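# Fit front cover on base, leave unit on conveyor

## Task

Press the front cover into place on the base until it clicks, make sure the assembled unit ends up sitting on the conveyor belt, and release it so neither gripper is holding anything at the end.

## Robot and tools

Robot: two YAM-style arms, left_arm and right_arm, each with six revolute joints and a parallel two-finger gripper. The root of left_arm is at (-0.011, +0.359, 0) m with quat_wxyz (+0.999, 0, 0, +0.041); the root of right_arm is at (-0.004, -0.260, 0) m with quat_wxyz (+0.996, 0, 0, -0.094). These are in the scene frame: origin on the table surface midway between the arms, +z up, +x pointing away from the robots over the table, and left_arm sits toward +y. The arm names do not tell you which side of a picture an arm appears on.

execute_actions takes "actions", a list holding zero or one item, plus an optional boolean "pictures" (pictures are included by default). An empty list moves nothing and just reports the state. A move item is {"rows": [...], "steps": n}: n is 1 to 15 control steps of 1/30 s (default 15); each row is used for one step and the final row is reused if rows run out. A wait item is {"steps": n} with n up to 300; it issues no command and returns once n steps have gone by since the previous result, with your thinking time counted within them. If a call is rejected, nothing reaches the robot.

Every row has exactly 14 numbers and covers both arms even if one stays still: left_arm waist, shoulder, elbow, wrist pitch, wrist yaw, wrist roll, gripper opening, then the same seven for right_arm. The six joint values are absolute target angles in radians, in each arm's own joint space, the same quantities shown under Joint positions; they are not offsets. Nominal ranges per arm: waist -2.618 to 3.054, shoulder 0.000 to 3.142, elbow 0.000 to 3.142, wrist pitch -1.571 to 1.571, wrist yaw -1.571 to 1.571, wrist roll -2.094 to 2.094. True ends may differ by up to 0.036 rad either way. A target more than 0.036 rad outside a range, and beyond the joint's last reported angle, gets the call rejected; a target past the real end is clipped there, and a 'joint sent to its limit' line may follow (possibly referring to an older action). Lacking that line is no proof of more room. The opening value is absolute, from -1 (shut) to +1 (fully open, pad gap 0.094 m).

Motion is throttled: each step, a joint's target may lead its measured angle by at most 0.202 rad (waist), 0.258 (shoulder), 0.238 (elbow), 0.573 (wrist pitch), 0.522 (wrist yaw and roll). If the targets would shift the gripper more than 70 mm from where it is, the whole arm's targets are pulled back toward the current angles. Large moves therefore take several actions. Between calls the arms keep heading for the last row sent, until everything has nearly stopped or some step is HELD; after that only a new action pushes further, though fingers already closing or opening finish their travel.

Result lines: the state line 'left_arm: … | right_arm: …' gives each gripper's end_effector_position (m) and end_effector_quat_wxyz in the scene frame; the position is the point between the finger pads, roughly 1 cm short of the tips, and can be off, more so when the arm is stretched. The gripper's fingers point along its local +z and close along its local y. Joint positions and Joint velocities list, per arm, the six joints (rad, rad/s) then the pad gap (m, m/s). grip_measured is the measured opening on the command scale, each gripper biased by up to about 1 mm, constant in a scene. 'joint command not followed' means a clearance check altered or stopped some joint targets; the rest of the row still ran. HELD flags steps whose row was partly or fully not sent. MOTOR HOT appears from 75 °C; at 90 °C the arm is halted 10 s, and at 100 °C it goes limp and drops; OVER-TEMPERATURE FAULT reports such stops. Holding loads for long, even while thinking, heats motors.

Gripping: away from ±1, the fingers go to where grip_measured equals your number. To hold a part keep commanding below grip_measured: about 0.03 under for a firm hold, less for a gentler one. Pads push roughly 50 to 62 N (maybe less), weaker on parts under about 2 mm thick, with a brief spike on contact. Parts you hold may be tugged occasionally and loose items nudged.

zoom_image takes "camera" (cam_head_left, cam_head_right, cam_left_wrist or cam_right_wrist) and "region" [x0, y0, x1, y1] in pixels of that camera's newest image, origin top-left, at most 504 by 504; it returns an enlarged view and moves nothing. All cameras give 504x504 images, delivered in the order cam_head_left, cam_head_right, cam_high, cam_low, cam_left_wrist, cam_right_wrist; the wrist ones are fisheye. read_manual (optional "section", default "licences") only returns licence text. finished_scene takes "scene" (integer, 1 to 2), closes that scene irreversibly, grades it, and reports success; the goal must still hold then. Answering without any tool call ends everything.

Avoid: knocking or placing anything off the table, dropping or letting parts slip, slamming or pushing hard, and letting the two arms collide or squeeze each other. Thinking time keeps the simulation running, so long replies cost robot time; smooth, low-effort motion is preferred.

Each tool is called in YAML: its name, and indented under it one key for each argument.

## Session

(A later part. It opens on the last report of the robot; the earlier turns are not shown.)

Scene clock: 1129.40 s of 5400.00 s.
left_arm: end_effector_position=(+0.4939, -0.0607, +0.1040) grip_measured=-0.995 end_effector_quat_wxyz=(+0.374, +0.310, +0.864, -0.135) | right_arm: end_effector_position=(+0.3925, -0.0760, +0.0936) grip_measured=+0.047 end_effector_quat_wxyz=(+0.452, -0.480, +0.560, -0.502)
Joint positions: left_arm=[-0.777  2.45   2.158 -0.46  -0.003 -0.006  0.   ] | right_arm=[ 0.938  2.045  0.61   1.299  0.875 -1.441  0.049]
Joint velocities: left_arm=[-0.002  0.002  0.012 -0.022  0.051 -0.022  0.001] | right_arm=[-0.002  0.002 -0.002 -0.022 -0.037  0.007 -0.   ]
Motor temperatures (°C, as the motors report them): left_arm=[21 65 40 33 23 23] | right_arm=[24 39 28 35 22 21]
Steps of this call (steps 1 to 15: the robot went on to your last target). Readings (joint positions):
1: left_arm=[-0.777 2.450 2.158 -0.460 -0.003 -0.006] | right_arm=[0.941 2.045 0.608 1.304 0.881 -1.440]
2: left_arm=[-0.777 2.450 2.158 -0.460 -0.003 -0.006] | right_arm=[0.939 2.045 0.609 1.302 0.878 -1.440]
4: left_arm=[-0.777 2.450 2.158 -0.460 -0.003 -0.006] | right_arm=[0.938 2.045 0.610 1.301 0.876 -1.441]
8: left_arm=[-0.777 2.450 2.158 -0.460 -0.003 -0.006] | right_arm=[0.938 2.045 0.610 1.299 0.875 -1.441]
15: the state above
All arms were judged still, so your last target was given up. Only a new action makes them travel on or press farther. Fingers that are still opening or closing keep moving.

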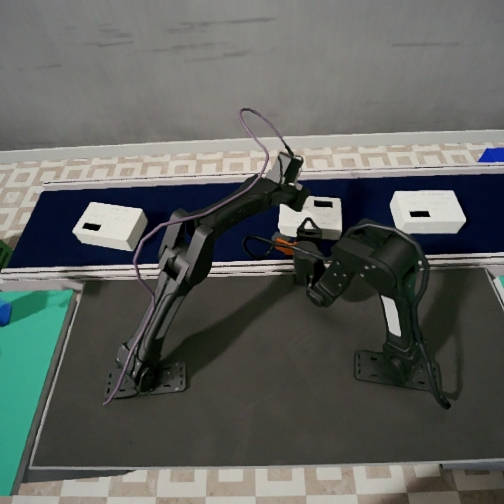

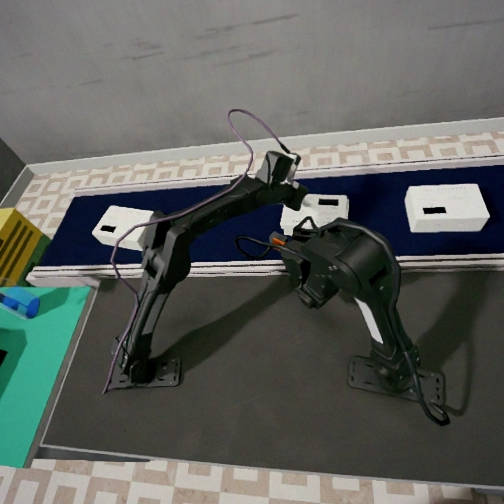

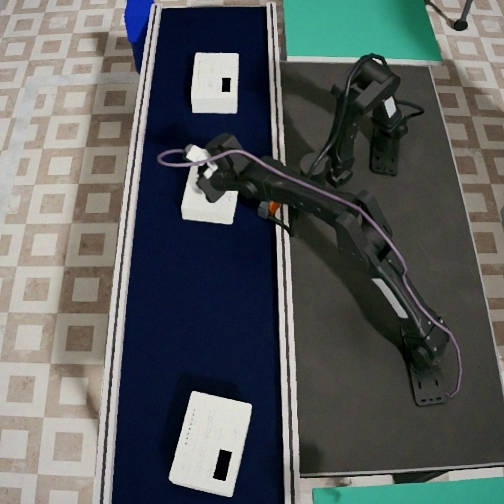

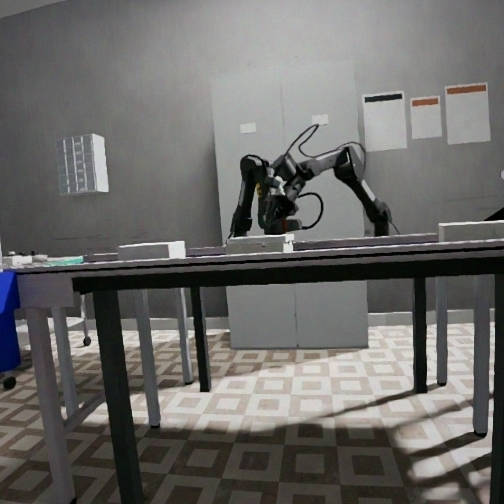

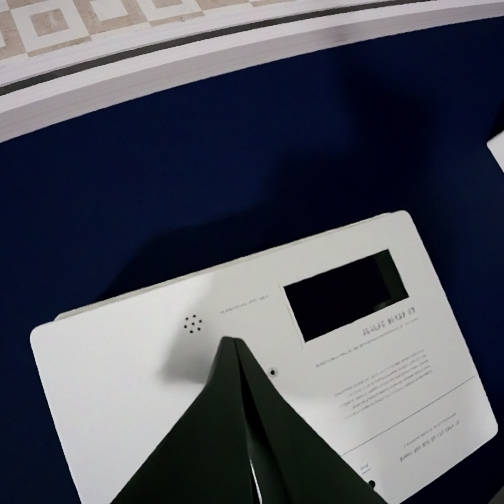

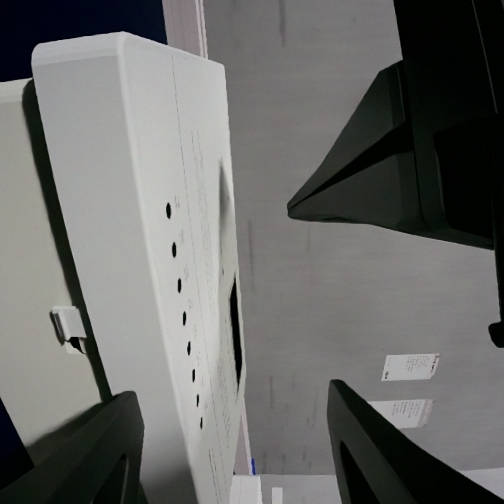

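execute_actions:
  actions:
    - {"rows":[[-0.769,2.43,2.185,-0.463,0,0,-1,0.94,2.055,0.62,1.286,0.878,-1.44,0.05],[-0.769,2.43,2.185,-0.463,0,0,-1,0.946,2.055,0.61,1.286,0.884,-1.44,0.05],[-0.769,2.43,2.185,-0.463,0,0,-1,0.95,2.055,0.605,1.28,0.89,-1.43,0.05],[-0.769,2.43,2.185,-0.463,0,0,-1,0.95,2.055,0.605,1.274,0.89,-1.425,0.05],[-0.769,2.43,2.185,-0.463,0,0,-1,0.95,2.055,0.605,1.268,0.89,-1.42,0.05],[-0.769,2.43,2.185,-0.463,0,0,-1,0.95,2.055,0.605,1.262,0.89,-1.415,0.05],[-0.769,2.43,2.185,-0.463,0,0,-1,0.95,2.055,0.605,1.256,0.89,-1.415,0.05],[-0.769,2.43,2.185,-0.463,0,0,-1,0.95,2.055,0.605,1.25,0.89,-1.415,0.05],[-0.769,2.43,2.185,-0.463,0,0,-1,0.95,2.055,0.605,1.244,0.89,-1.415,0.05],[-0.769,2.43,2.185,-0.463,0,0,-1,0.95,2.055,0.605,1.238,0.89,-1.415,0.05]],"steps":15}
  pictures: false

execute_actions:
  actions:
    - {"steps":10}

Scene clock: 1140.27 s of 5400.00 s.
left_arm: end_effector_position=(+0.4939, -0.0607, +0.1040) grip_measured=-0.995 end_effector_quat_wxyz=(+0.374, +0.310, +0.864, -0.135) | right_arm: end_effector_position=(+0.3905, -0.0757, +0.0856) grip_measured=+0.047 end_effector_quat_wxyz=(-0.439, +0.491, -0.562, +0.500)
Joint positions: left_arm=[-0.777  2.45   2.158 -0.46  -0.003 -0.006  0.   ] | right_arm=[ 0.943  2.045  0.61   1.254  0.879 -1.428  0.049]
Joint velocities: left_arm=[-0.007 -0.007 -0.017 -0.022  0.007 -0.007  0.001] | right_arm=[ 0.007  0.012  0.002 -0.139  0.022 -0.007 -0.   ]
Motor temperatures (°C, as the motors report them): left_arm=[21 65 40 33 23 23] | right_arm=[24 39 28 35 22 21]
Steps of this call (steps 1 to 90: nothing new was sent; then 7.37 s passed at rest; steps 91 to 105: all 15 steps of this action). Readings (joint positions):
91: left_arm=[-0.777 2.450 2.158 -0.460 -0.003 -0.006] | right_arm=[0.938 2.045 0.610 1.299 0.875 -1.441]
92: left_arm=[-0.777 2.450 2.158 -0.460 -0.003 -0.006] | right_arm=[0.938 2.045 0.610 1.299 0.875 -1.441]
94: left_arm=[-0.777 2.450 2.158 -0.460 -0.003 -0.006] | right_arm=[0.939 2.045 0.610 1.297 0.877 -1.440]
98: left_arm=[-0.777 2.450 2.158 -0.460 -0.003 -0.006] | right_arm=[0.942 2.045 0.610 1.281 0.878 -1.433]
105: the state above

Scene clock: 1140.60 s of 5400.00 s.
left_arm: end_effector_position=(+0.4939, -0.0607, +0.1040) grip_measured=-0.995 end_effector_quat_wxyz=(+0.374, +0.310, +0.864, -0.135) | right_arm: end_effector_position=(+0.3904, -0.0759, +0.0845) grip_measured=+0.047 end_effector_quat_wxyz=(-0.437, +0.493, -0.563, +0.500)
Joint positions: left_arm=[-0.777  2.45   2.158 -0.46  -0.003 -0.006  0.   ] | right_arm=[ 0.943  2.045  0.61   1.248  0.879 -1.426  0.049]
Joint velocities: left_arm=[-0.012  0.012 -0.012  0.007 -0.037 -0.037 -0.001] | right_arm=[-0.012  0.012  0.002 -0.037  0.022 -0.066  0.   ]
Motor temperatures (°C, as the motors report them): left_arm=[21 65 41 33 23 23] | right_arm=[24 39 28 35 22 21]
Steps of this call (steps 1 to 10: the robot went on to your last target). Readings (joint positions):
1: left_arm=[-0.777 2.450 2.158 -0.460 -0.003 -0.006] | right_arm=[0.943 2.045 0.610 1.253 0.879 -1.427]
2: left_arm=[-0.777 2.450 2.158 -0.460 -0.003 -0.006] | right_arm=[0.943 2.045 0.610 1.252 0.879 -1.427]
4: left_arm=[-0.777 2.450 2.158 -0.460 -0.003 -0.006] | right_arm=[0.943 2.045 0.610 1.250 0.879 -1.427]
8: left_arm=[-0.777 2.450 2.158 -0.460 -0.003 -0.006] | right_arm=[0.943 2.045 0.610 1.249 0.879 -1.427]
10: the state above

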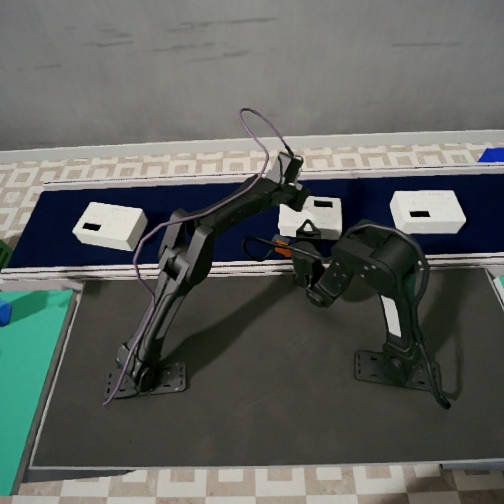

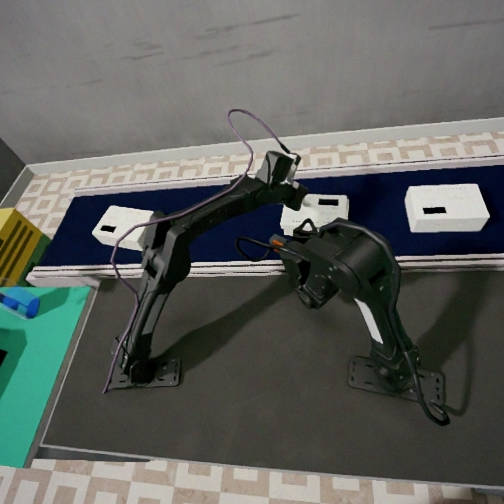

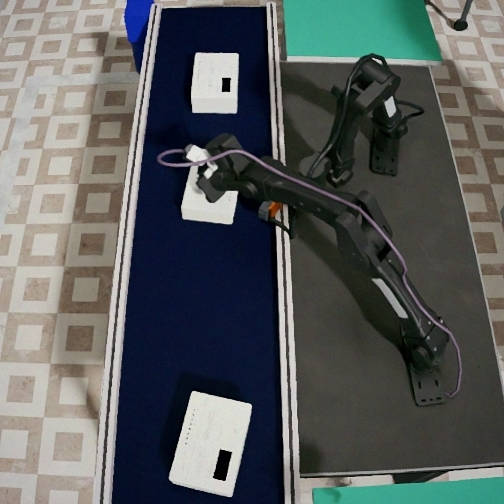

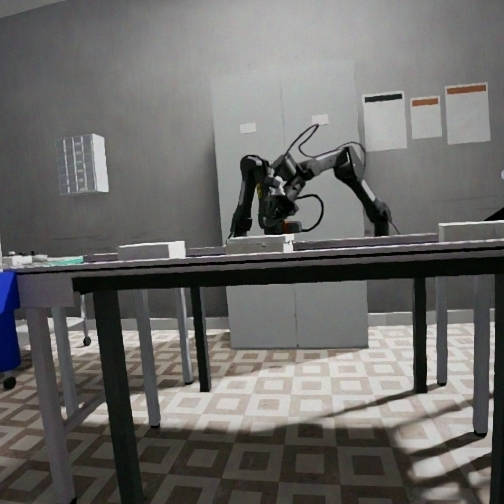

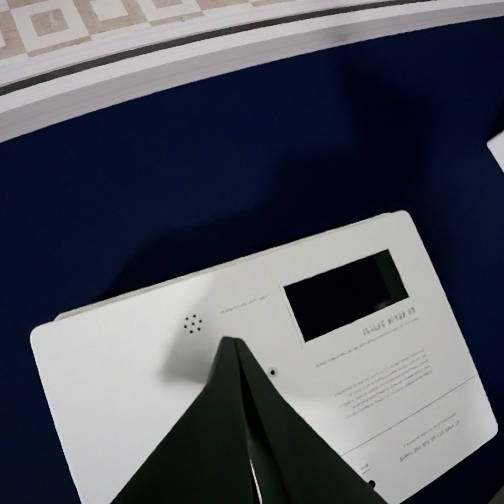

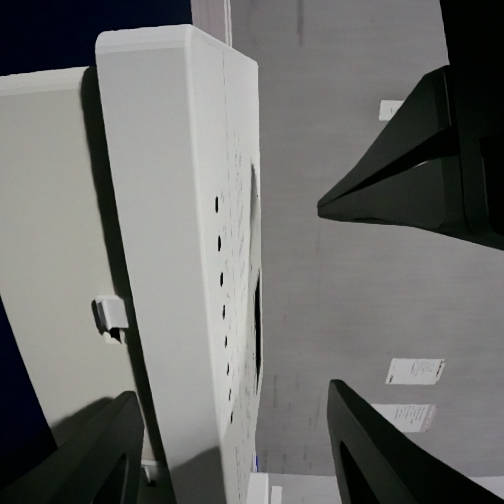

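execute_actions:
  actions:
    - {"rows":[[-0.769,2.43,2.185,-0.463,0,0,-1,0.94,2.055,0.605,1.238,0.876,-1.415,0.05],[-0.769,2.43,2.185,-0.463,0,0,-1,0.934,2.055,0.605,1.238,0.868,-1.415,0.05],[-0.769,2.43,2.185,-0.463,0,0,-1,0.93,2.055,0.605,1.238,0.864,-1.415,0.05],[-0.769,2.43,2.185,-0.463,0,0,-1,0.926,2.055,0.605,1.238,0.860,-1.415,0.05],[-0.769,2.43,2.185,-0.463,0,0,-1,0.922,2.055,0.605,1.238,0.856,-1.415,0.05],[-0.769,2.43,2.185,-0.463,0,0,-1,0.918,2.055,0.605,1.238,0.852,-1.415,0.05],[-0.769,2.43,2.185,-0.463,0,0,-1,0.914,2.055,0.605,1.238,0.848,-1.415,0.05],[-0.769,2.43,2.185,-0.463,0,0,-1,0.91,2.055,0.605,1.238,0.844,-1.415,0.05],[-0.769,2.43,2.185,-0.463,0,0,-1,0.906,2.055,0.605,1.238,0.84,-1.415,0.05],[-0.769,2.43,2.185,-0.463,0,0,-1,0.902,2.055,0.605,1.238,0.836,-1.415,0.05],[-0.769,2.43,2.185,-0.463,0,0,-1,0.898,2.055,0.605,1.238,0.832,-1.415,0.05]],"steps":15}
  pictures: false

execute_actions:
  actions:
    - {"steps":10}

Scene clock: 1161.23 s of 5400.00 s.
left_arm: end_effector_position=(+0.4939, -0.0607, +0.1040) grip_measured=-0.995 end_effector_quat_wxyz=(+0.374, +0.310, +0.864, -0.135) | right_arm: end_effector_position=(+0.3978, -0.0852, +0.0836) grip_measured=+0.047 end_effector_quat_wxyz=(-0.436, +0.491, -0.566, +0.499)
Joint positions: left_arm=[-0.777  2.45   2.158 -0.46  -0.003 -0.006  0.   ] | right_arm=[ 0.905  2.045  0.61   1.248  0.847 -1.426  0.049]
Joint velocities: left_arm=[-0.002  0.002  0.017 -0.022 -0.007  0.11  -0.001] | right_arm=[-0.007 -0.022  0.002 -0.037 -0.022  0.095 -0.001]
Motor temperatures (°C, as the motors report them): left_arm=[21 67 41 33 23 23] | right_arm=[24 38 28 34 22 21]
Steps of this call (steps 1 to 15: the robot went on to your last target; steps 16 to 90: nothing new was sent; then 17.13 s passed at rest; steps 91 to 105: all 15 steps of this action). Readings (joint positions):
91: left_arm=[-0.777 2.450 2.158 -0.460 -0.003 -0.006] | right_arm=[0.943 2.045 0.610 1.248 0.879 -1.426]
92: left_arm=[-0.777 2.450 2.158 -0.460 -0.003 -0.006] | right_arm=[0.943 2.045 0.610 1.248 0.879 -1.426]
94: left_arm=[-0.777 2.450 2.158 -0.460 -0.003 -0.006] | right_arm=[0.941 2.045 0.610 1.248 0.875 -1.426]
98: left_arm=[-0.777 2.450 2.158 -0.460 -0.003 -0.006] | right_arm=[0.926 2.045 0.610 1.248 0.863 -1.426]
105: the state above

Scene clock: 1161.57 s of 5400.00 s.
left_arm: end_effector_position=(+0.4939, -0.0607, +0.1040) grip_measured=-0.995 end_effector_quat_wxyz=(+0.374, +0.310, +0.864, -0.135) | right_arm: end_effector_position=(+0.3978, -0.0851, +0.0836) grip_measured=+0.047 end_effector_quat_wxyz=(-0.436, +0.491, -0.566, +0.498)
Joint positions: left_arm=[-0.777  2.45   2.158 -0.46  -0.003 -0.006  0.   ] | right_arm=[ 0.905  2.045  0.61   1.248  0.847 -1.426  0.049]
Joint velocities: left_arm=[-0.012  0.017 -0.017  0.007 -0.007 -0.037 -0.   ] | right_arm=[-0.007 -0.012  0.002  0.037 -0.022 -0.051  0.   ]
Motor temperatures (°C, as the motors report them): left_arm=[21 67 41 33 23 23] | right_arm=[24 38 28 34 22 21]
Steps of this call (steps 1 to 10: the robot went on to your last target). Readings (joint positions):
1: left_arm=[-0.777 2.450 2.158 -0.460 -0.003 -0.006] | right_arm=[0.905 2.045 0.610 1.248 0.847 -1.426]
2: left_arm=[-0.777 2.450 2.158 -0.460 -0.003 -0.006] | right_arm=[0.905 2.045 0.610 1.248 0.847 -1.426]
4: left_arm=[-0.777 2.450 2.158 -0.460 -0.003 -0.006] | right_arm=[0.905 2.045 0.610 1.248 0.847 -1.426]
8: left_arm=[-0.777 2.450 2.158 -0.460 -0.003 -0.006] | right_arm=[0.905 2.045 0.610 1.248 0.847 -1.426]
10: the state above

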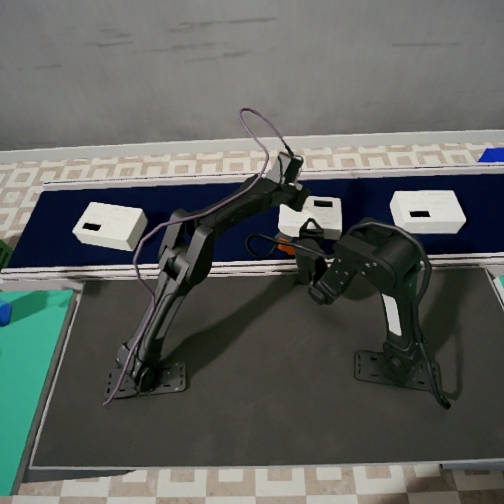

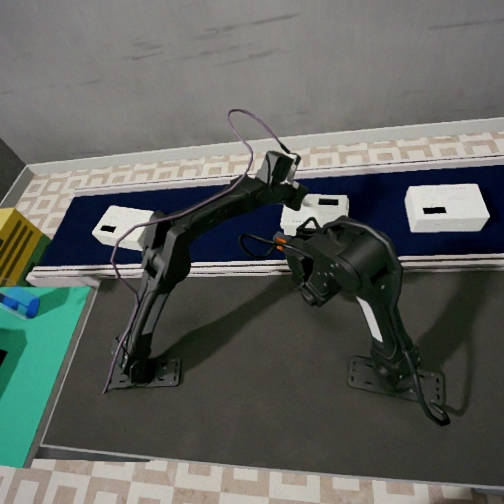

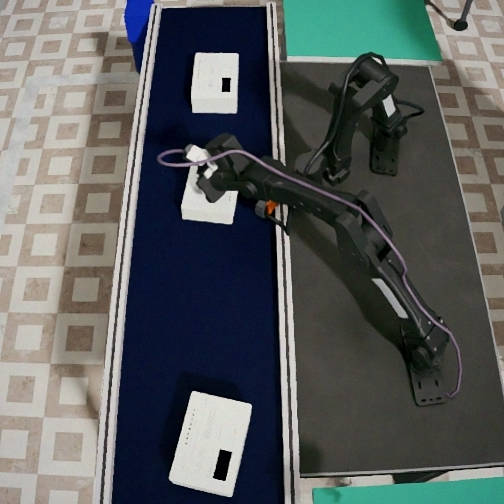

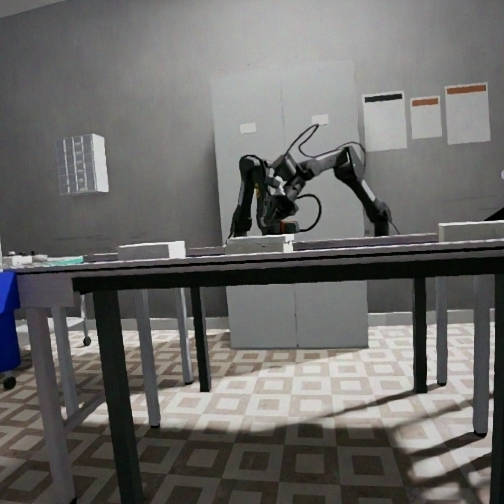

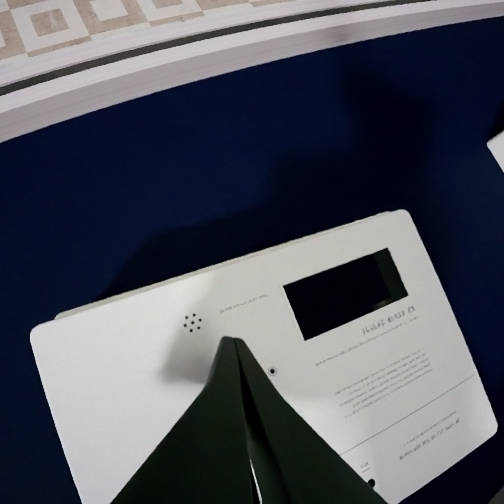

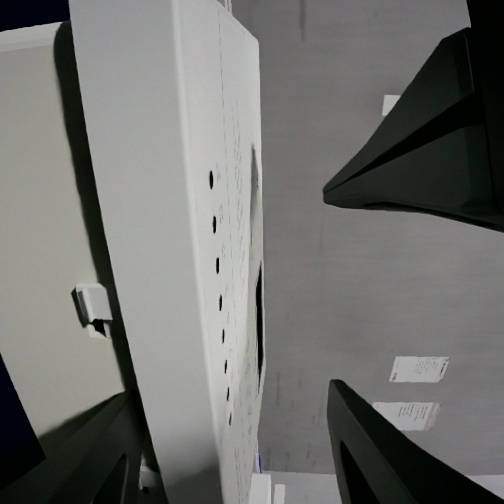

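execute_actions:
  actions:
    - {"rows":[[-0.769,2.43,2.185,-0.463,0,0,-1,0.902,2.055,0.605,1.238,0.842,-1.415,0.0],[-0.769,2.43,2.185,-0.463,0,0,-1,0.902,2.055,0.605,1.238,0.842,-1.415,-0.05],[-0.769,2.43,2.185,-0.463,0,0,-1,0.902,2.055,0.605,1.238,0.842,-1.415,-0.10],[-0.769,2.43,2.185,-0.463,0,0,-1,0.902,2.055,0.605,1.238,0.842,-1.415,-0.15],[-0.769,2.43,2.185,-0.463,0,0,-1,0.902,2.055,0.605,1.238,0.842,-1.415,-0.20],[-0.769,2.43,2.185,-0.463,0,0,-1,0.902,2.055,0.605,1.238,0.842,-1.415,-0.25],[-0.769,2.43,2.185,-0.463,0,0,-1,0.902,2.055,0.605,1.238,0.842,-1.415,-0.30],[-0.769,2.43,2.185,-0.463,0,0,-1,0.902,2.055,0.605,1.238,0.842,-1.415,-0.35],[-0.769,2.43,2.185,-0.463,0,0,-1,0.902,2.055,0.605,1.238,0.842,-1.415,-0.40],[-0.769,2.43,2.185,-0.463,0,0,-1,0.902,2.055,0.605,1.238,0.842,-1.415,-0.45],[-0.769,2.43,2.185,-0.463,0,0,-1,0.902,2.055,0.605,1.238,0.842,-1.415,-0.50],[-0.769,2.43,2.185,-0.463,0,0,-1,0.902,2.055,0.605,1.238,0.842,-1.415,-0.55],[-0.769,2.43,2.185,-0.463,0,0,-1,0.902,2.055,0.605,1.238,0.842,-1.415,-0.60],[-0.769,2.43,2.185,-0.463,0,0,-1,0.902,2.055,0.605,1.238,0.842,-1.415,-0.64],[-0.769,2.43,2.185,-0.463,0,0,-1,0.902,2.055,0.605,1.238,0.842,-1.415,-0.68]],"steps":15}
  pictures: false

execute_actions:
  actions:
    - {"steps":10}

Scene clock: 1178.93 s of 5400.00 s.
left_arm: end_effector_position=(+0.4939, -0.0607, +0.1040) grip_measured=-0.995 end_effector_quat_wxyz=(+0.374, +0.310, +0.864, -0.135) | right_arm: end_effector_position=(+0.3977, -0.0851, +0.0830) grip_measured=-0.643 end_effector_quat_wxyz=(-0.435, +0.492, -0.566, +0.498)
Joint positions: left_arm=[-0.777  2.45   2.158 -0.46  -0.003 -0.006  0.   ] | right_arm=[ 0.905  2.045  0.61   1.245  0.846 -1.425  0.017]
Joint velocities: left_arm=[ 0.002  0.002 -0.017 -0.066 -0.051 -0.051 -0.   ] | right_arm=[-0.012  0.002  0.002  0.022 -0.051  0.037 -0.007]
Motor temperatures (°C, as the motors report them): left_arm=[21 68 41 33 23 23] | right_arm=[24 38 27 34 22 21]
Steps of this call (steps 1 to 15: the robot went on to your last target; steps 16 to 90: nothing new was sent; then 13.87 s passed at rest; steps 91 to 105: all 15 steps of this action). Readings (joint positions):
91: left_arm=[-0.777 2.450 2.158 -0.460 -0.003 -0.006] | right_arm=[0.905 2.045 0.610 1.247 0.847 -1.426]
92: left_arm=[-0.777 2.450 2.158 -0.460 -0.003 -0.006] | right_arm=[0.905 2.045 0.610 1.246 0.847 -1.426]
94: left_arm=[-0.777 2.450 2.158 -0.460 -0.003 -0.006] | right_arm=[0.905 2.045 0.610 1.245 0.846 -1.426]
98: left_arm=[-0.777 2.450 2.158 -0.460 -0.003 -0.006] | right_arm=[0.905 2.045 0.610 1.245 0.846 -1.426]
105: the state above

Scene clock: 1179.27 s of 5400.00 s.
left_arm: end_effector_position=(+0.4939, -0.0607, +0.1040) grip_measured=-0.995 end_effector_quat_wxyz=(+0.374, +0.310, +0.864, -0.135) | right_arm: end_effector_position=(+0.3977, -0.0851, +0.0830) grip_measured=-0.643 end_effector_quat_wxyz=(-0.435, +0.492, -0.566, +0.498)
Joint positions: left_arm=[-0.777  2.45   2.158 -0.46  -0.003 -0.006  0.   ] | right_arm=[ 0.905  2.045  0.61   1.245  0.846 -1.425  0.017]
Joint velocities: left_arm=[ 0.007 -0.017  0.007  0.007 -0.007 -0.022 -0.   ] | right_arm=[-0.012 -0.007  0.002  0.051 -0.095 -0.037  0.   ]
Motor temperatures (°C, as the motors report them): left_arm=[21 68 41 33 23 23] | right_arm=[24 38 27 34 22 21]
Steps of this call (steps 1 to 10: the robot went on to your last target). Readings (joint positions):
1: left_arm=[-0.777 2.450 2.158 -0.460 -0.003 -0.006] | right_arm=[0.905 2.045 0.610 1.245 0.846 -1.425]
2: left_arm=[-0.777 2.450 2.158 -0.460 -0.003 -0.006] | right_arm=[0.905 2.045 0.610 1.245 0.846 -1.425]
4: left_arm=[-0.777 2.450 2.158 -0.460 -0.003 -0.006] | right_arm=[0.905 2.045 0.610 1.245 0.846 -1.425]
8: left_arm=[-0.777 2.450 2.158 -0.460 -0.003 -0.006] | right_arm=[0.905 2.045 0.610 1.245 0.846 -1.425]
10: the state above

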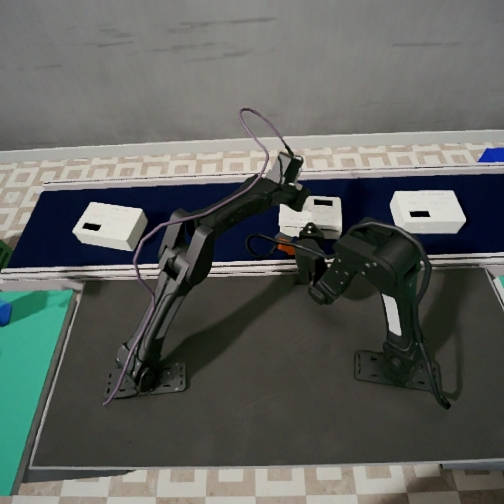

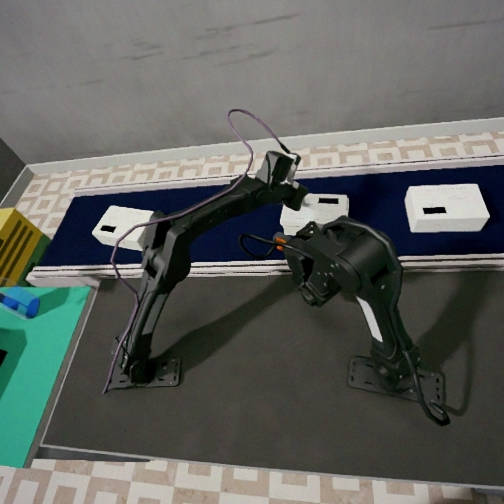

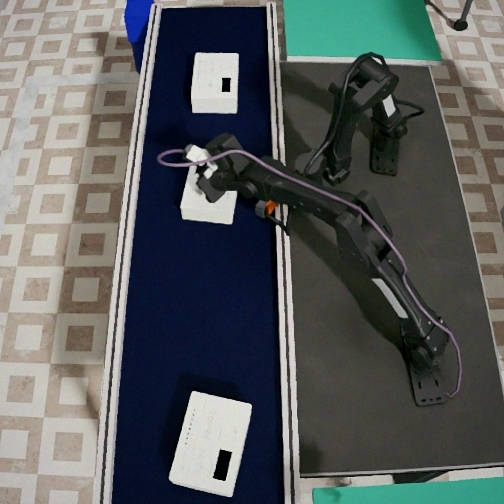

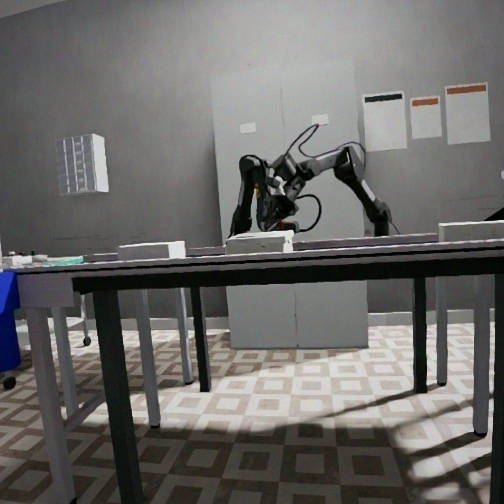

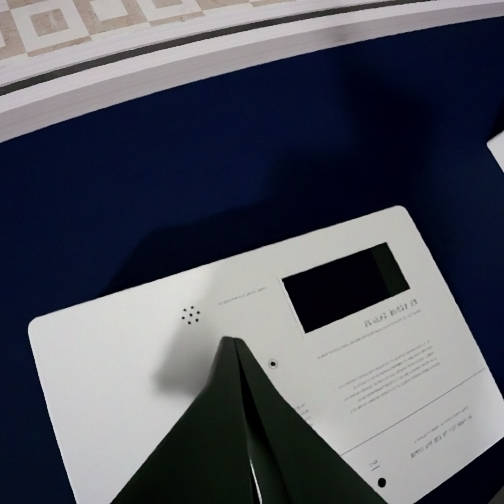

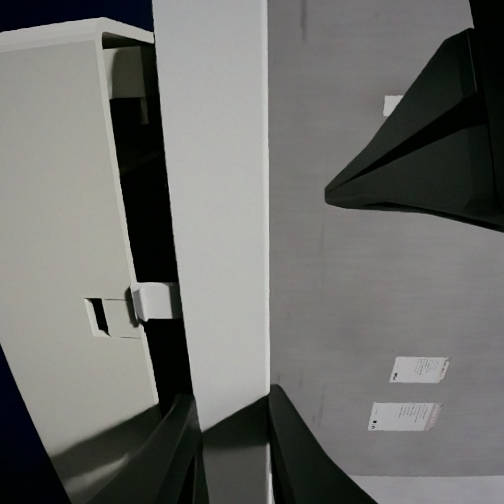

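execute_actions:
  actions:
    - {"rows":[[-0.769,2.43,2.185,-0.463,0,0,-1,0.902,2.055,0.605,1.255,0.842,-1.42,-0.68],[-0.769,2.43,2.185,-0.463,0,0,-1,0.902,2.055,0.605,1.265,0.842,-1.43,-0.68],[-0.769,2.43,2.185,-0.463,0,0,-1,0.902,2.055,0.605,1.275,0.842,-1.435,-0.68],[-0.769,2.43,2.185,-0.463,0,0,-1,0.902,2.055,0.605,1.283,0.842,-1.44,-0.68],[-0.769,2.43,2.185,-0.463,0,0,-1,0.902,2.055,0.605,1.29,0.842,-1.44,-0.68]],"steps":15}

Scene clock: 1192.73 s of 5400.00 s.
left_arm: end_effector_position=(+0.4939, -0.0607, +0.1040) grip_measured=-0.995 end_effector_quat_wxyz=(+0.374, +0.310, +0.864, -0.135) | right_arm: end_effector_position=(+0.3980, -0.0848, +0.0849) grip_measured=-0.643 end_effector_quat_wxyz=(-0.435, +0.493, -0.563, +0.501)
Joint positions: left_arm=[-0.777  2.45   2.158 -0.46  -0.003 -0.006  0.   ] | right_arm=[ 0.905  2.045  0.61   1.255  0.846 -1.439  0.017]
Joint velocities: left_arm=[-0.002 -0.002 -0.002  0.022  0.037 -0.022 -0.001] | right_arm=[-0.017 -0.007 -0.002  0.095 -0.051 -0.007 -0.001]
Motor temperatures (°C, as the motors report them): left_arm=[21 68 41 34 23 23] | right_arm=[24 38 27 34 22 21]
Steps of this call (steps 1 to 15: the robot went on to your last target; steps 16 to 90: nothing new was sent; then 9.97 s passed at rest; steps 91 to 105: all 15 steps of this action). Readings (joint positions):
91: left_arm=[-0.777 2.450 2.158 -0.460 -0.003 -0.006] | right_arm=[0.905 2.045 0.610 1.245 0.846 -1.425]
92: left_arm=[-0.777 2.450 2.158 -0.460 -0.003 -0.006] | right_arm=[0.905 2.045 0.610 1.246 0.846 -1.426]
94: left_arm=[-0.777 2.450 2.158 -0.460 -0.003 -0.006] | right_arm=[0.905 2.045 0.610 1.250 0.846 -1.429]
98: left_arm=[-0.777 2.450 2.158 -0.460 -0.003 -0.006] | right_arm=[0.905 2.045 0.610 1.254 0.846 -1.435]
105: the state above

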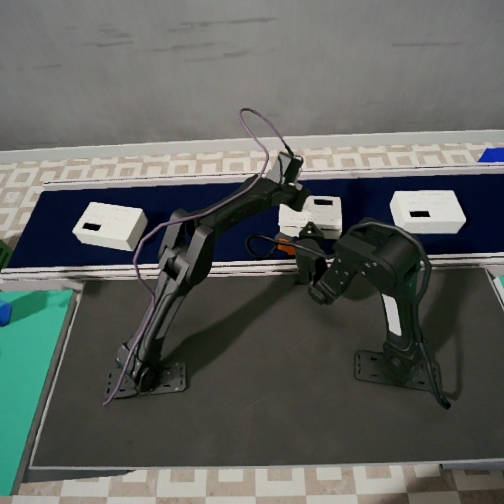

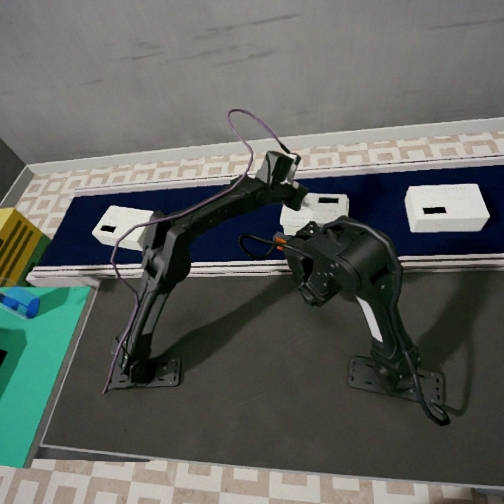

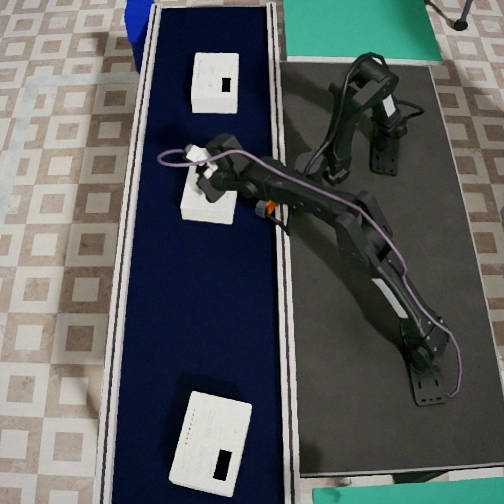

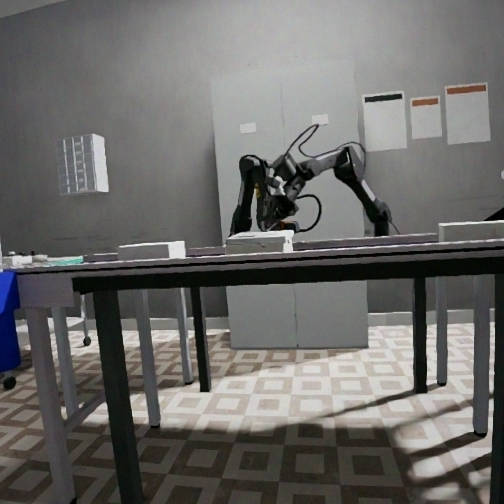

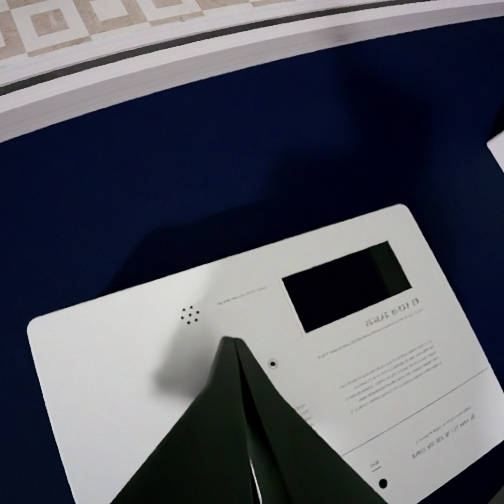

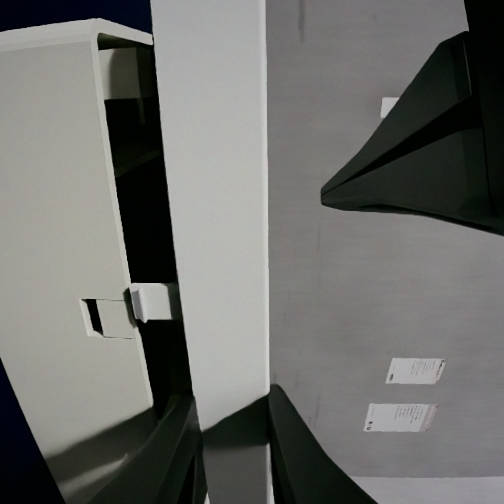

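execute_actions:
  actions:
    - {"rows":[[-0.769,2.43,2.185,-0.463,0,0,-1,0.902,2.055,0.605,1.297,0.842,-1.44,-0.68],[-0.769,2.43,2.185,-0.463,0,0,-1,0.902,2.055,0.605,1.304,0.842,-1.44,-0.68],[-0.769,2.43,2.185,-0.463,0,0,-1,0.902,2.055,0.605,1.308,0.842,-1.44,-0.68],[-0.769,2.43,2.185,-0.463,0,0,-1,0.902,2.055,0.605,1.308,0.842,-1.44,-0.68],[-0.769,2.43,2.185,-0.463,0,0,-1,0.902,2.055,0.605,1.308,0.842,-1.44,-0.68],[-0.769,2.43,2.185,-0.463,0,0,-1,0.899,2.055,0.605,1.308,0.838,-1.44,-0.68],[-0.769,2.43,2.185,-0.463,0,0,-1,0.895,2.055,0.605,1.308,0.834,-1.44,-0.68],[-0.769,2.43,2.185,-0.463,0,0,-1,0.891,2.055,0.605,1.308,0.83,-1.44,-0.68],[-0.769,2.43,2.185,-0.463,0,0,-1,0.887,2.055,0.605,1.308,0.826,-1.44,-0.68],[-0.769,2.43,2.185,-0.463,0,0,-1,0.883,2.055,0.605,1.308,0.822,-1.44,-0.68],[-0.769,2.43,2.185,-0.463,0,0,-1,0.879,2.055,0.605,1.308,0.818,-1.44,-0.68]],"steps":15}
  pictures: false

execute_actions:
  actions:
    - {"steps":12}

zoom_image:
  camera: "cam_low"
  region: [210, 210, 330, 270]

Scene clock: 1208.17 s of 5400.00 s.
left_arm: end_effector_position=(+0.4939, -0.0607, +0.1040) grip_measured=-0.995 end_effector_quat_wxyz=(+0.374, +0.310, +0.864, -0.135) | right_arm: end_effector_position=(+0.4020, -0.0881, +0.0873) grip_measured=-0.643 end_effector_quat_wxyz=(-0.441, +0.489, -0.563, +0.500)
Joint positions: left_arm=[-0.777  2.45   2.158 -0.46  -0.003 -0.006  0.   ] | right_arm=[ 0.887  2.045  0.61   1.271  0.824 -1.441  0.017]
Joint velocities: left_arm=[-0.012  0.022  0.002 -0.051 -0.037 -0.022  0.   ] | right_arm=[-0.002 -0.012 -0.012 -0.022 -0.095  0.066  0.001]
Motor temperatures (°C, as the motors report them): left_arm=[21 69 41 34 23 23] | right_arm=[24 38 27 35 22 21]
Steps of this call (steps 1 to 15: the robot went on to your last target; steps 16 to 90: nothing new was sent; then 11.93 s passed at rest; steps 91 to 105: all 15 steps of this action). Readings (joint positions):
91: left_arm=[-0.777 2.450 2.158 -0.460 -0.003 -0.006] | right_arm=[0.905 2.045 0.610 1.256 0.846 -1.440]
92: left_arm=[-0.777 2.450 2.158 -0.460 -0.003 -0.006] | right_arm=[0.905 2.045 0.610 1.257 0.846 -1.441]
94: left_arm=[-0.777 2.450 2.158 -0.460 -0.003 -0.006] | right_arm=[0.905 2.045 0.610 1.261 0.846 -1.441]
98: left_arm=[-0.777 2.450 2.158 -0.460 -0.003 -0.006] | right_arm=[0.904 2.045 0.610 1.267 0.842 -1.441]
105: the state above

Scene clock: 1208.57 s of 5400.00 s.
left_arm: end_effector_position=(+0.4939, -0.0607, +0.1040) grip_measured=-0.995 end_effector_quat_wxyz=(+0.374, +0.310, +0.864, -0.135) | right_arm: end_effector_position=(+0.4020, -0.0879, +0.0873) grip_measured=-0.643 end_effector_quat_wxyz=(-0.442, +0.489, -0.562, +0.499)
Joint positions: left_arm=[-0.777  2.45   2.158 -0.46  -0.003 -0.006  0.   ] | right_arm=[ 0.887  2.045  0.61   1.271  0.823 -1.441  0.017]
Joint velocities: left_arm=[-0.017 -0.012  0.002 -0.007  0.007  0.007 -0.001] | right_arm=[ 0.007 -0.012 -0.012  0.066  0.066  0.037 -0.   ]
Motor temperatures (°C, as the motors report them): left_arm=[21 69 42 34 23 23] | right_arm=[24 38 27 35 22 21]
Steps of this call (steps 1 to 12: the robot went on to your last target). Readings (joint positions):
1: left_arm=[-0.777 2.450 2.158 -0.460 -0.003 -0.006] | right_arm=[0.887 2.045 0.610 1.271 0.824 -1.441]
2: left_arm=[-0.777 2.450 2.158 -0.460 -0.003 -0.006] | right_arm=[0.887 2.045 0.610 1.271 0.824 -1.441]
4: left_arm=[-0.777 2.450 2.158 -0.460 -0.003 -0.006] | right_arm=[0.887 2.045 0.610 1.271 0.823 -1.441]
8: left_arm=[-0.777 2.450 2.158 -0.460 -0.003 -0.006] | right_arm=[0.887 2.045 0.610 1.271 0.823 -1.441]
12: the state above

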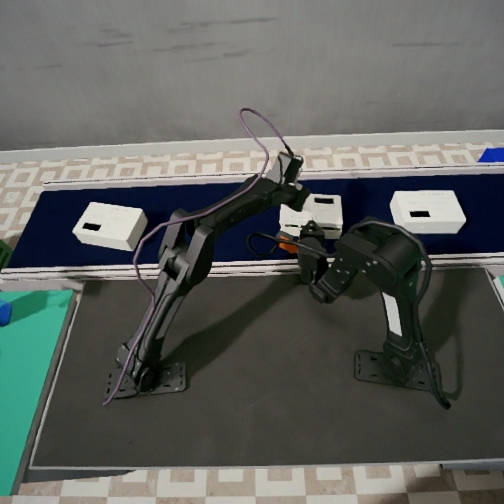

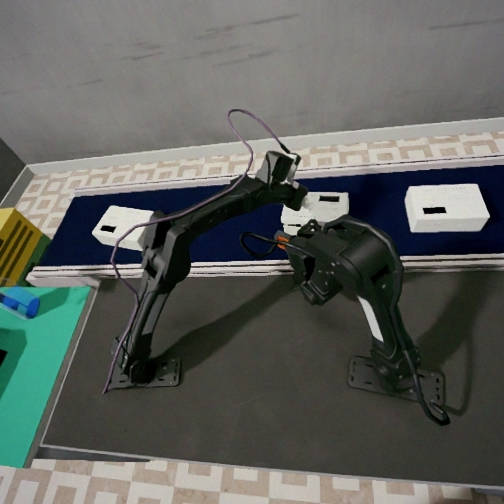

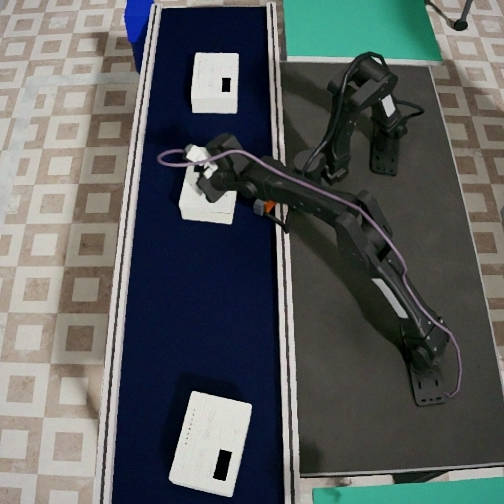

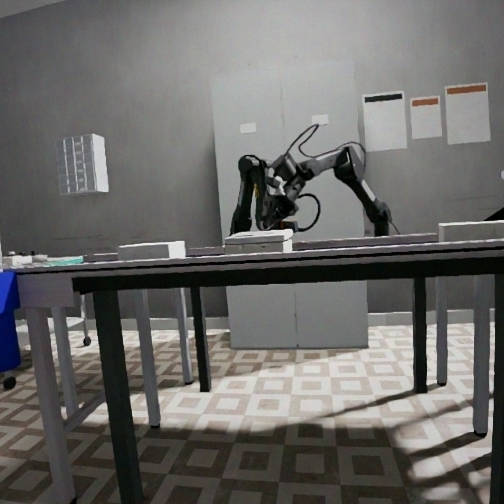

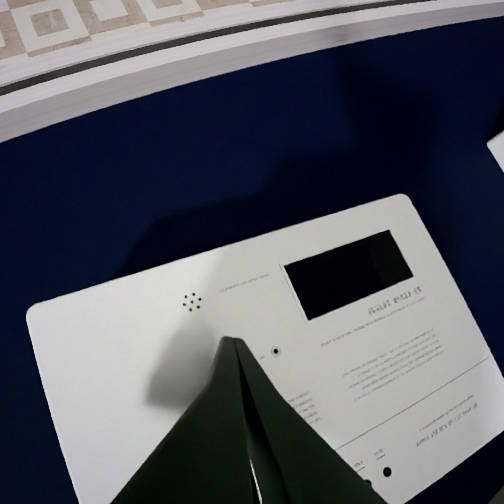

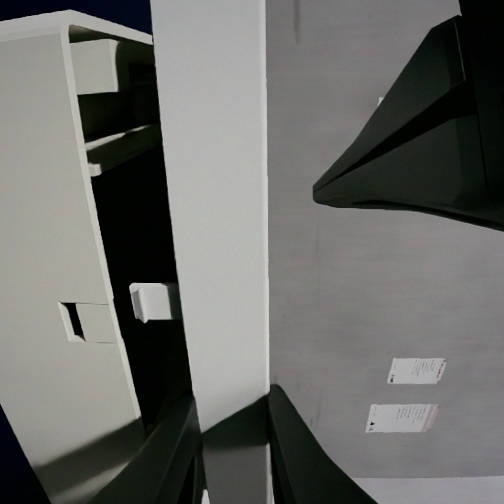

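Region (210, 210, 330, 270) of cam_low's 504x504 image, scaled by 4.200, with more detail than that image has.

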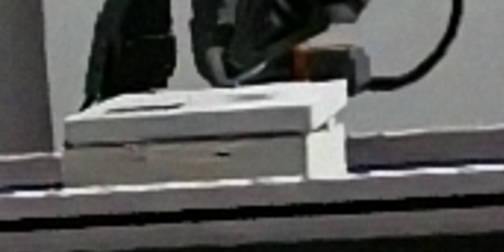

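execute_actions:
  actions:
    - {"rows":[[-0.769,2.43,2.185,-0.463,0,0,-1,0.884,2.055,0.605,1.29,0.82,-1.44,-0.64],[-0.769,2.43,2.185,-0.463,0,0,-1,0.884,2.055,0.605,1.285,0.82,-1.44,-0.62],[-0.769,2.43,2.185,-0.463,0,0,-1,0.884,2.055,0.605,1.28,0.82,-1.44,-0.60],[-0.769,2.43,2.185,-0.463,0,0,-1,0.884,2.055,0.605,1.28,0.82,-1.44,-0.58],[-0.769,2.43,2.185,-0.463,0,0,-1,0.884,2.055,0.605,1.28,0.82,-1.44,-0.56],[-0.769,2.43,2.185,-0.463,0,0,-1,0.884,2.055,0.605,1.28,0.82,-1.44,-0.54],[-0.769,2.43,2.185,-0.463,0,0,-1,0.884,2.055,0.605,1.28,0.82,-1.44,-0.52],[-0.769,2.43,2.185,-0.463,0,0,-1,0.884,2.055,0.605,1.28,0.82,-1.44,-0.50],[-0.769,2.43,2.185,-0.463,0,0,-1,0.884,2.055,0.605,1.28,0.82,-1.44,-0.48],[-0.769,2.43,2.185,-0.463,0,0,-1,0.884,2.055,0.605,1.28,0.82,-1.44,-0.46],[-0.769,2.43,2.185,-0.463,0,0,-1,0.884,2.055,0.605,1.28,0.82,-1.44,-0.44],[-0.769,2.43,2.185,-0.463,0,0,-1,0.884,2.055,0.605,1.28,0.82,-1.44,-0.42],[-0.769,2.43,2.185,-0.463,0,0,-1,0.884,2.055,0.605,1.28,0.82,-1.44,-0.40],[-0.769,2.43,2.185,-0.463,0,0,-1,0.884,2.055,0.605,1.28,0.82,-1.44,-0.38],[-0.769,2.43,2.185,-0.463,0,0,-1,0.884,2.055,0.605,1.28,0.82,-1.44,-0.36]],"steps":15}
  pictures: false

execute_actions:
  actions:
    - {"steps":8}

Scene clock: 1225.17 s of 5400.00 s.
left_arm: end_effector_position=(+0.4939, -0.0607, +0.1040) grip_measured=-0.995 end_effector_quat_wxyz=(+0.374, +0.310, +0.864, -0.135) | right_arm: end_effector_position=(+0.4020, -0.0878, +0.0871) grip_measured=-0.372 end_effector_quat_wxyz=(-0.441, +0.490, -0.562, +0.499)
Joint positions: left_arm=[-0.777  2.45   2.158 -0.46  -0.003 -0.006  0.   ] | right_arm=[ 0.887  2.045  0.61   1.269  0.823 -1.442  0.029]
Joint velocities: left_arm=[-0.012  0.002  0.002 -0.007  0.066 -0.022 -0.002] | right_arm=[ 0.027 -0.012 -0.002 -0.066  0.051 -0.037  0.02 ]
Motor temperatures (°C, as the motors report them): left_arm=[21 70 42 34 23 23] | right_arm=[24 38 27 36 22 21]
Steps of this call (steps 1 to 15: the robot went on to your last target; steps 16 to 90: nothing new was sent; then 13.10 s passed at rest; steps 91 to 105: all 15 steps of this action). Readings (joint positions):
91: left_arm=[-0.777 2.450 2.158 -0.460 -0.003 -0.006] | right_arm=[0.887 2.045 0.610 1.271 0.823 -1.441]
92: left_arm=[-0.777 2.450 2.158 -0.460 -0.003 -0.006] | right_arm=[0.887 2.045 0.610 1.270 0.823 -1.441]
94: left_arm=[-0.777 2.450 2.158 -0.460 -0.003 -0.006] | right_arm=[0.887 2.045 0.610 1.269 0.823 -1.441]
98: left_arm=[-0.777 2.450 2.158 -0.460 -0.003 -0.006] | right_arm=[0.887 2.045 0.610 1.269 0.823 -1.442]
105: the state above

Scene clock: 1225.43 s of 5400.00 s.
left_arm: end_effector_position=(+0.4939, -0.0607, +0.1040) grip_measured=-0.995 end_effector_quat_wxyz=(+0.374, +0.310, +0.864, -0.135) | right_arm: end_effector_position=(+0.4020, -0.0878, +0.0871) grip_measured=-0.363 end_effector_quat_wxyz=(-0.441, +0.490, -0.562, +0.499)
Joint positions: left_arm=[-0.777  2.45   2.158 -0.46  -0.003 -0.006  0.   ] | right_arm=[ 0.887  2.045  0.61   1.269  0.823 -1.442  0.03 ]
Joint velocities: left_arm=[-0.002 -0.002  0.017  0.051  0.051 -0.051  0.001] | right_arm=[-0.012 -0.032 -0.012  0.051 -0.007 -0.081  0.   ]
Motor temperatures (°C, as the motors report them): left_arm=[21 70 42 34 23 23] | right_arm=[24 38 27 36 22 21]
Steps of this call (steps 1 to 8: the robot went on to your last target). Readings (joint positions):
1: left_arm=[-0.777 2.450 2.158 -0.460 -0.003 -0.006] | right_arm=[0.887 2.045 0.610 1.269 0.823 -1.442]
2: left_arm=[-0.777 2.450 2.158 -0.460 -0.003 -0.006] | right_arm=[0.887 2.045 0.610 1.269 0.823 -1.442]
4: left_arm=[-0.777 2.450 2.158 -0.460 -0.003 -0.006] | right_arm=[0.887 2.045 0.610 1.269 0.823 -1.442]
8: the state above

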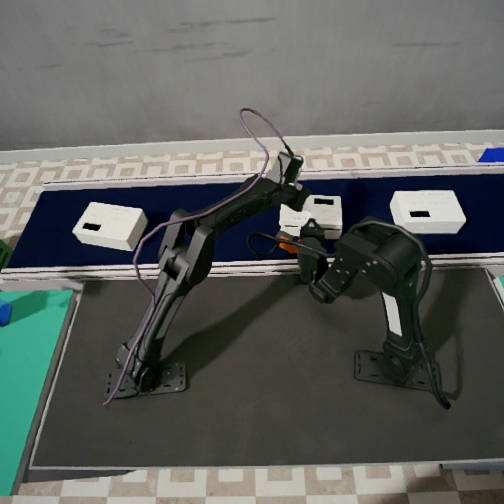

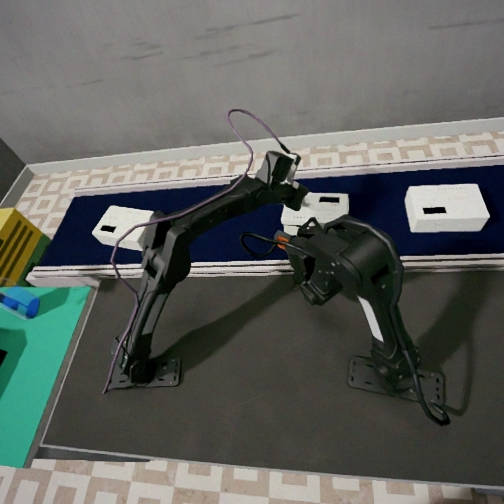

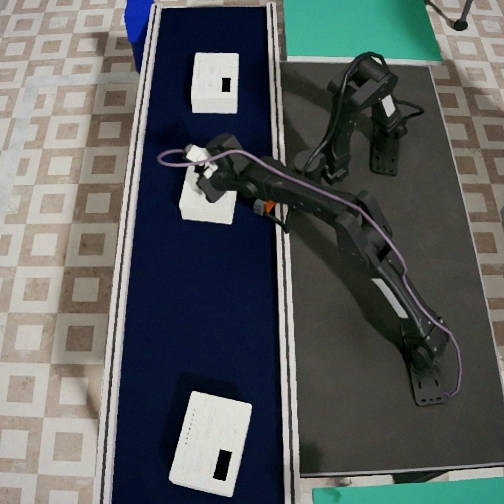

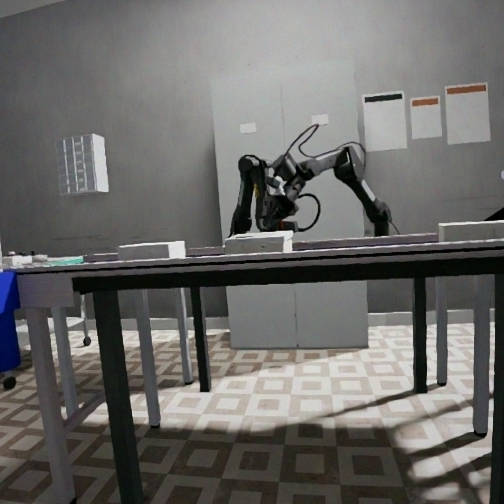

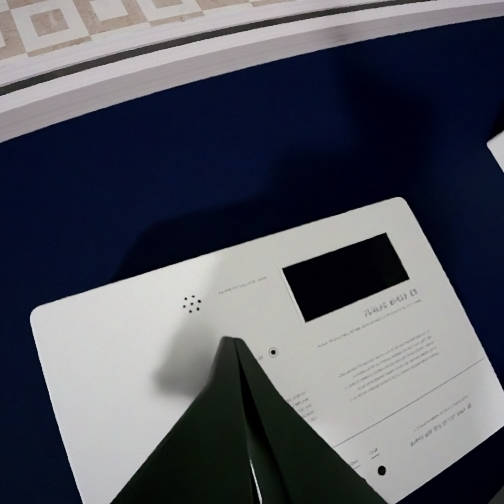

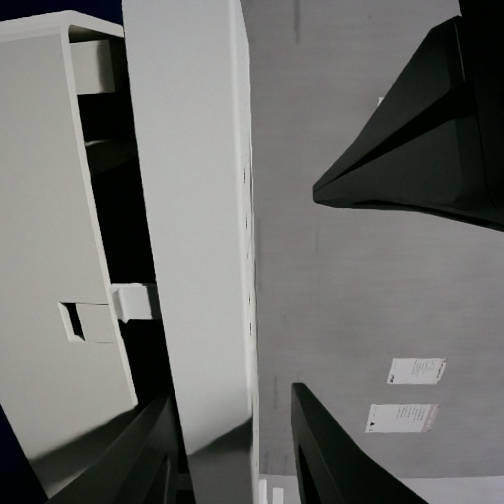

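zoom_image:
  camera: "cam_right_wrist"
  region: [30, 240, 230, 440]

Region (30, 240, 230, 440) of cam_right_wrist's 504x504 image, scaled by 2.520, with more detail than that image has.

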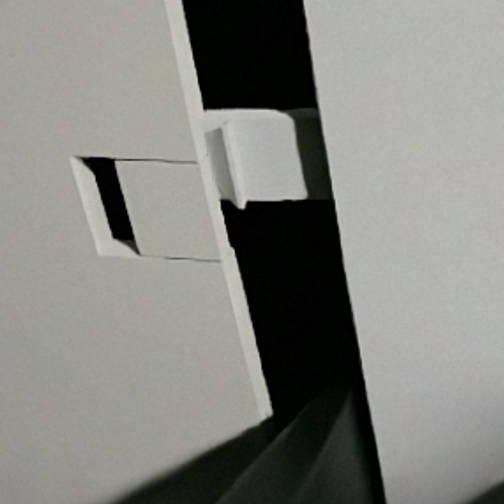

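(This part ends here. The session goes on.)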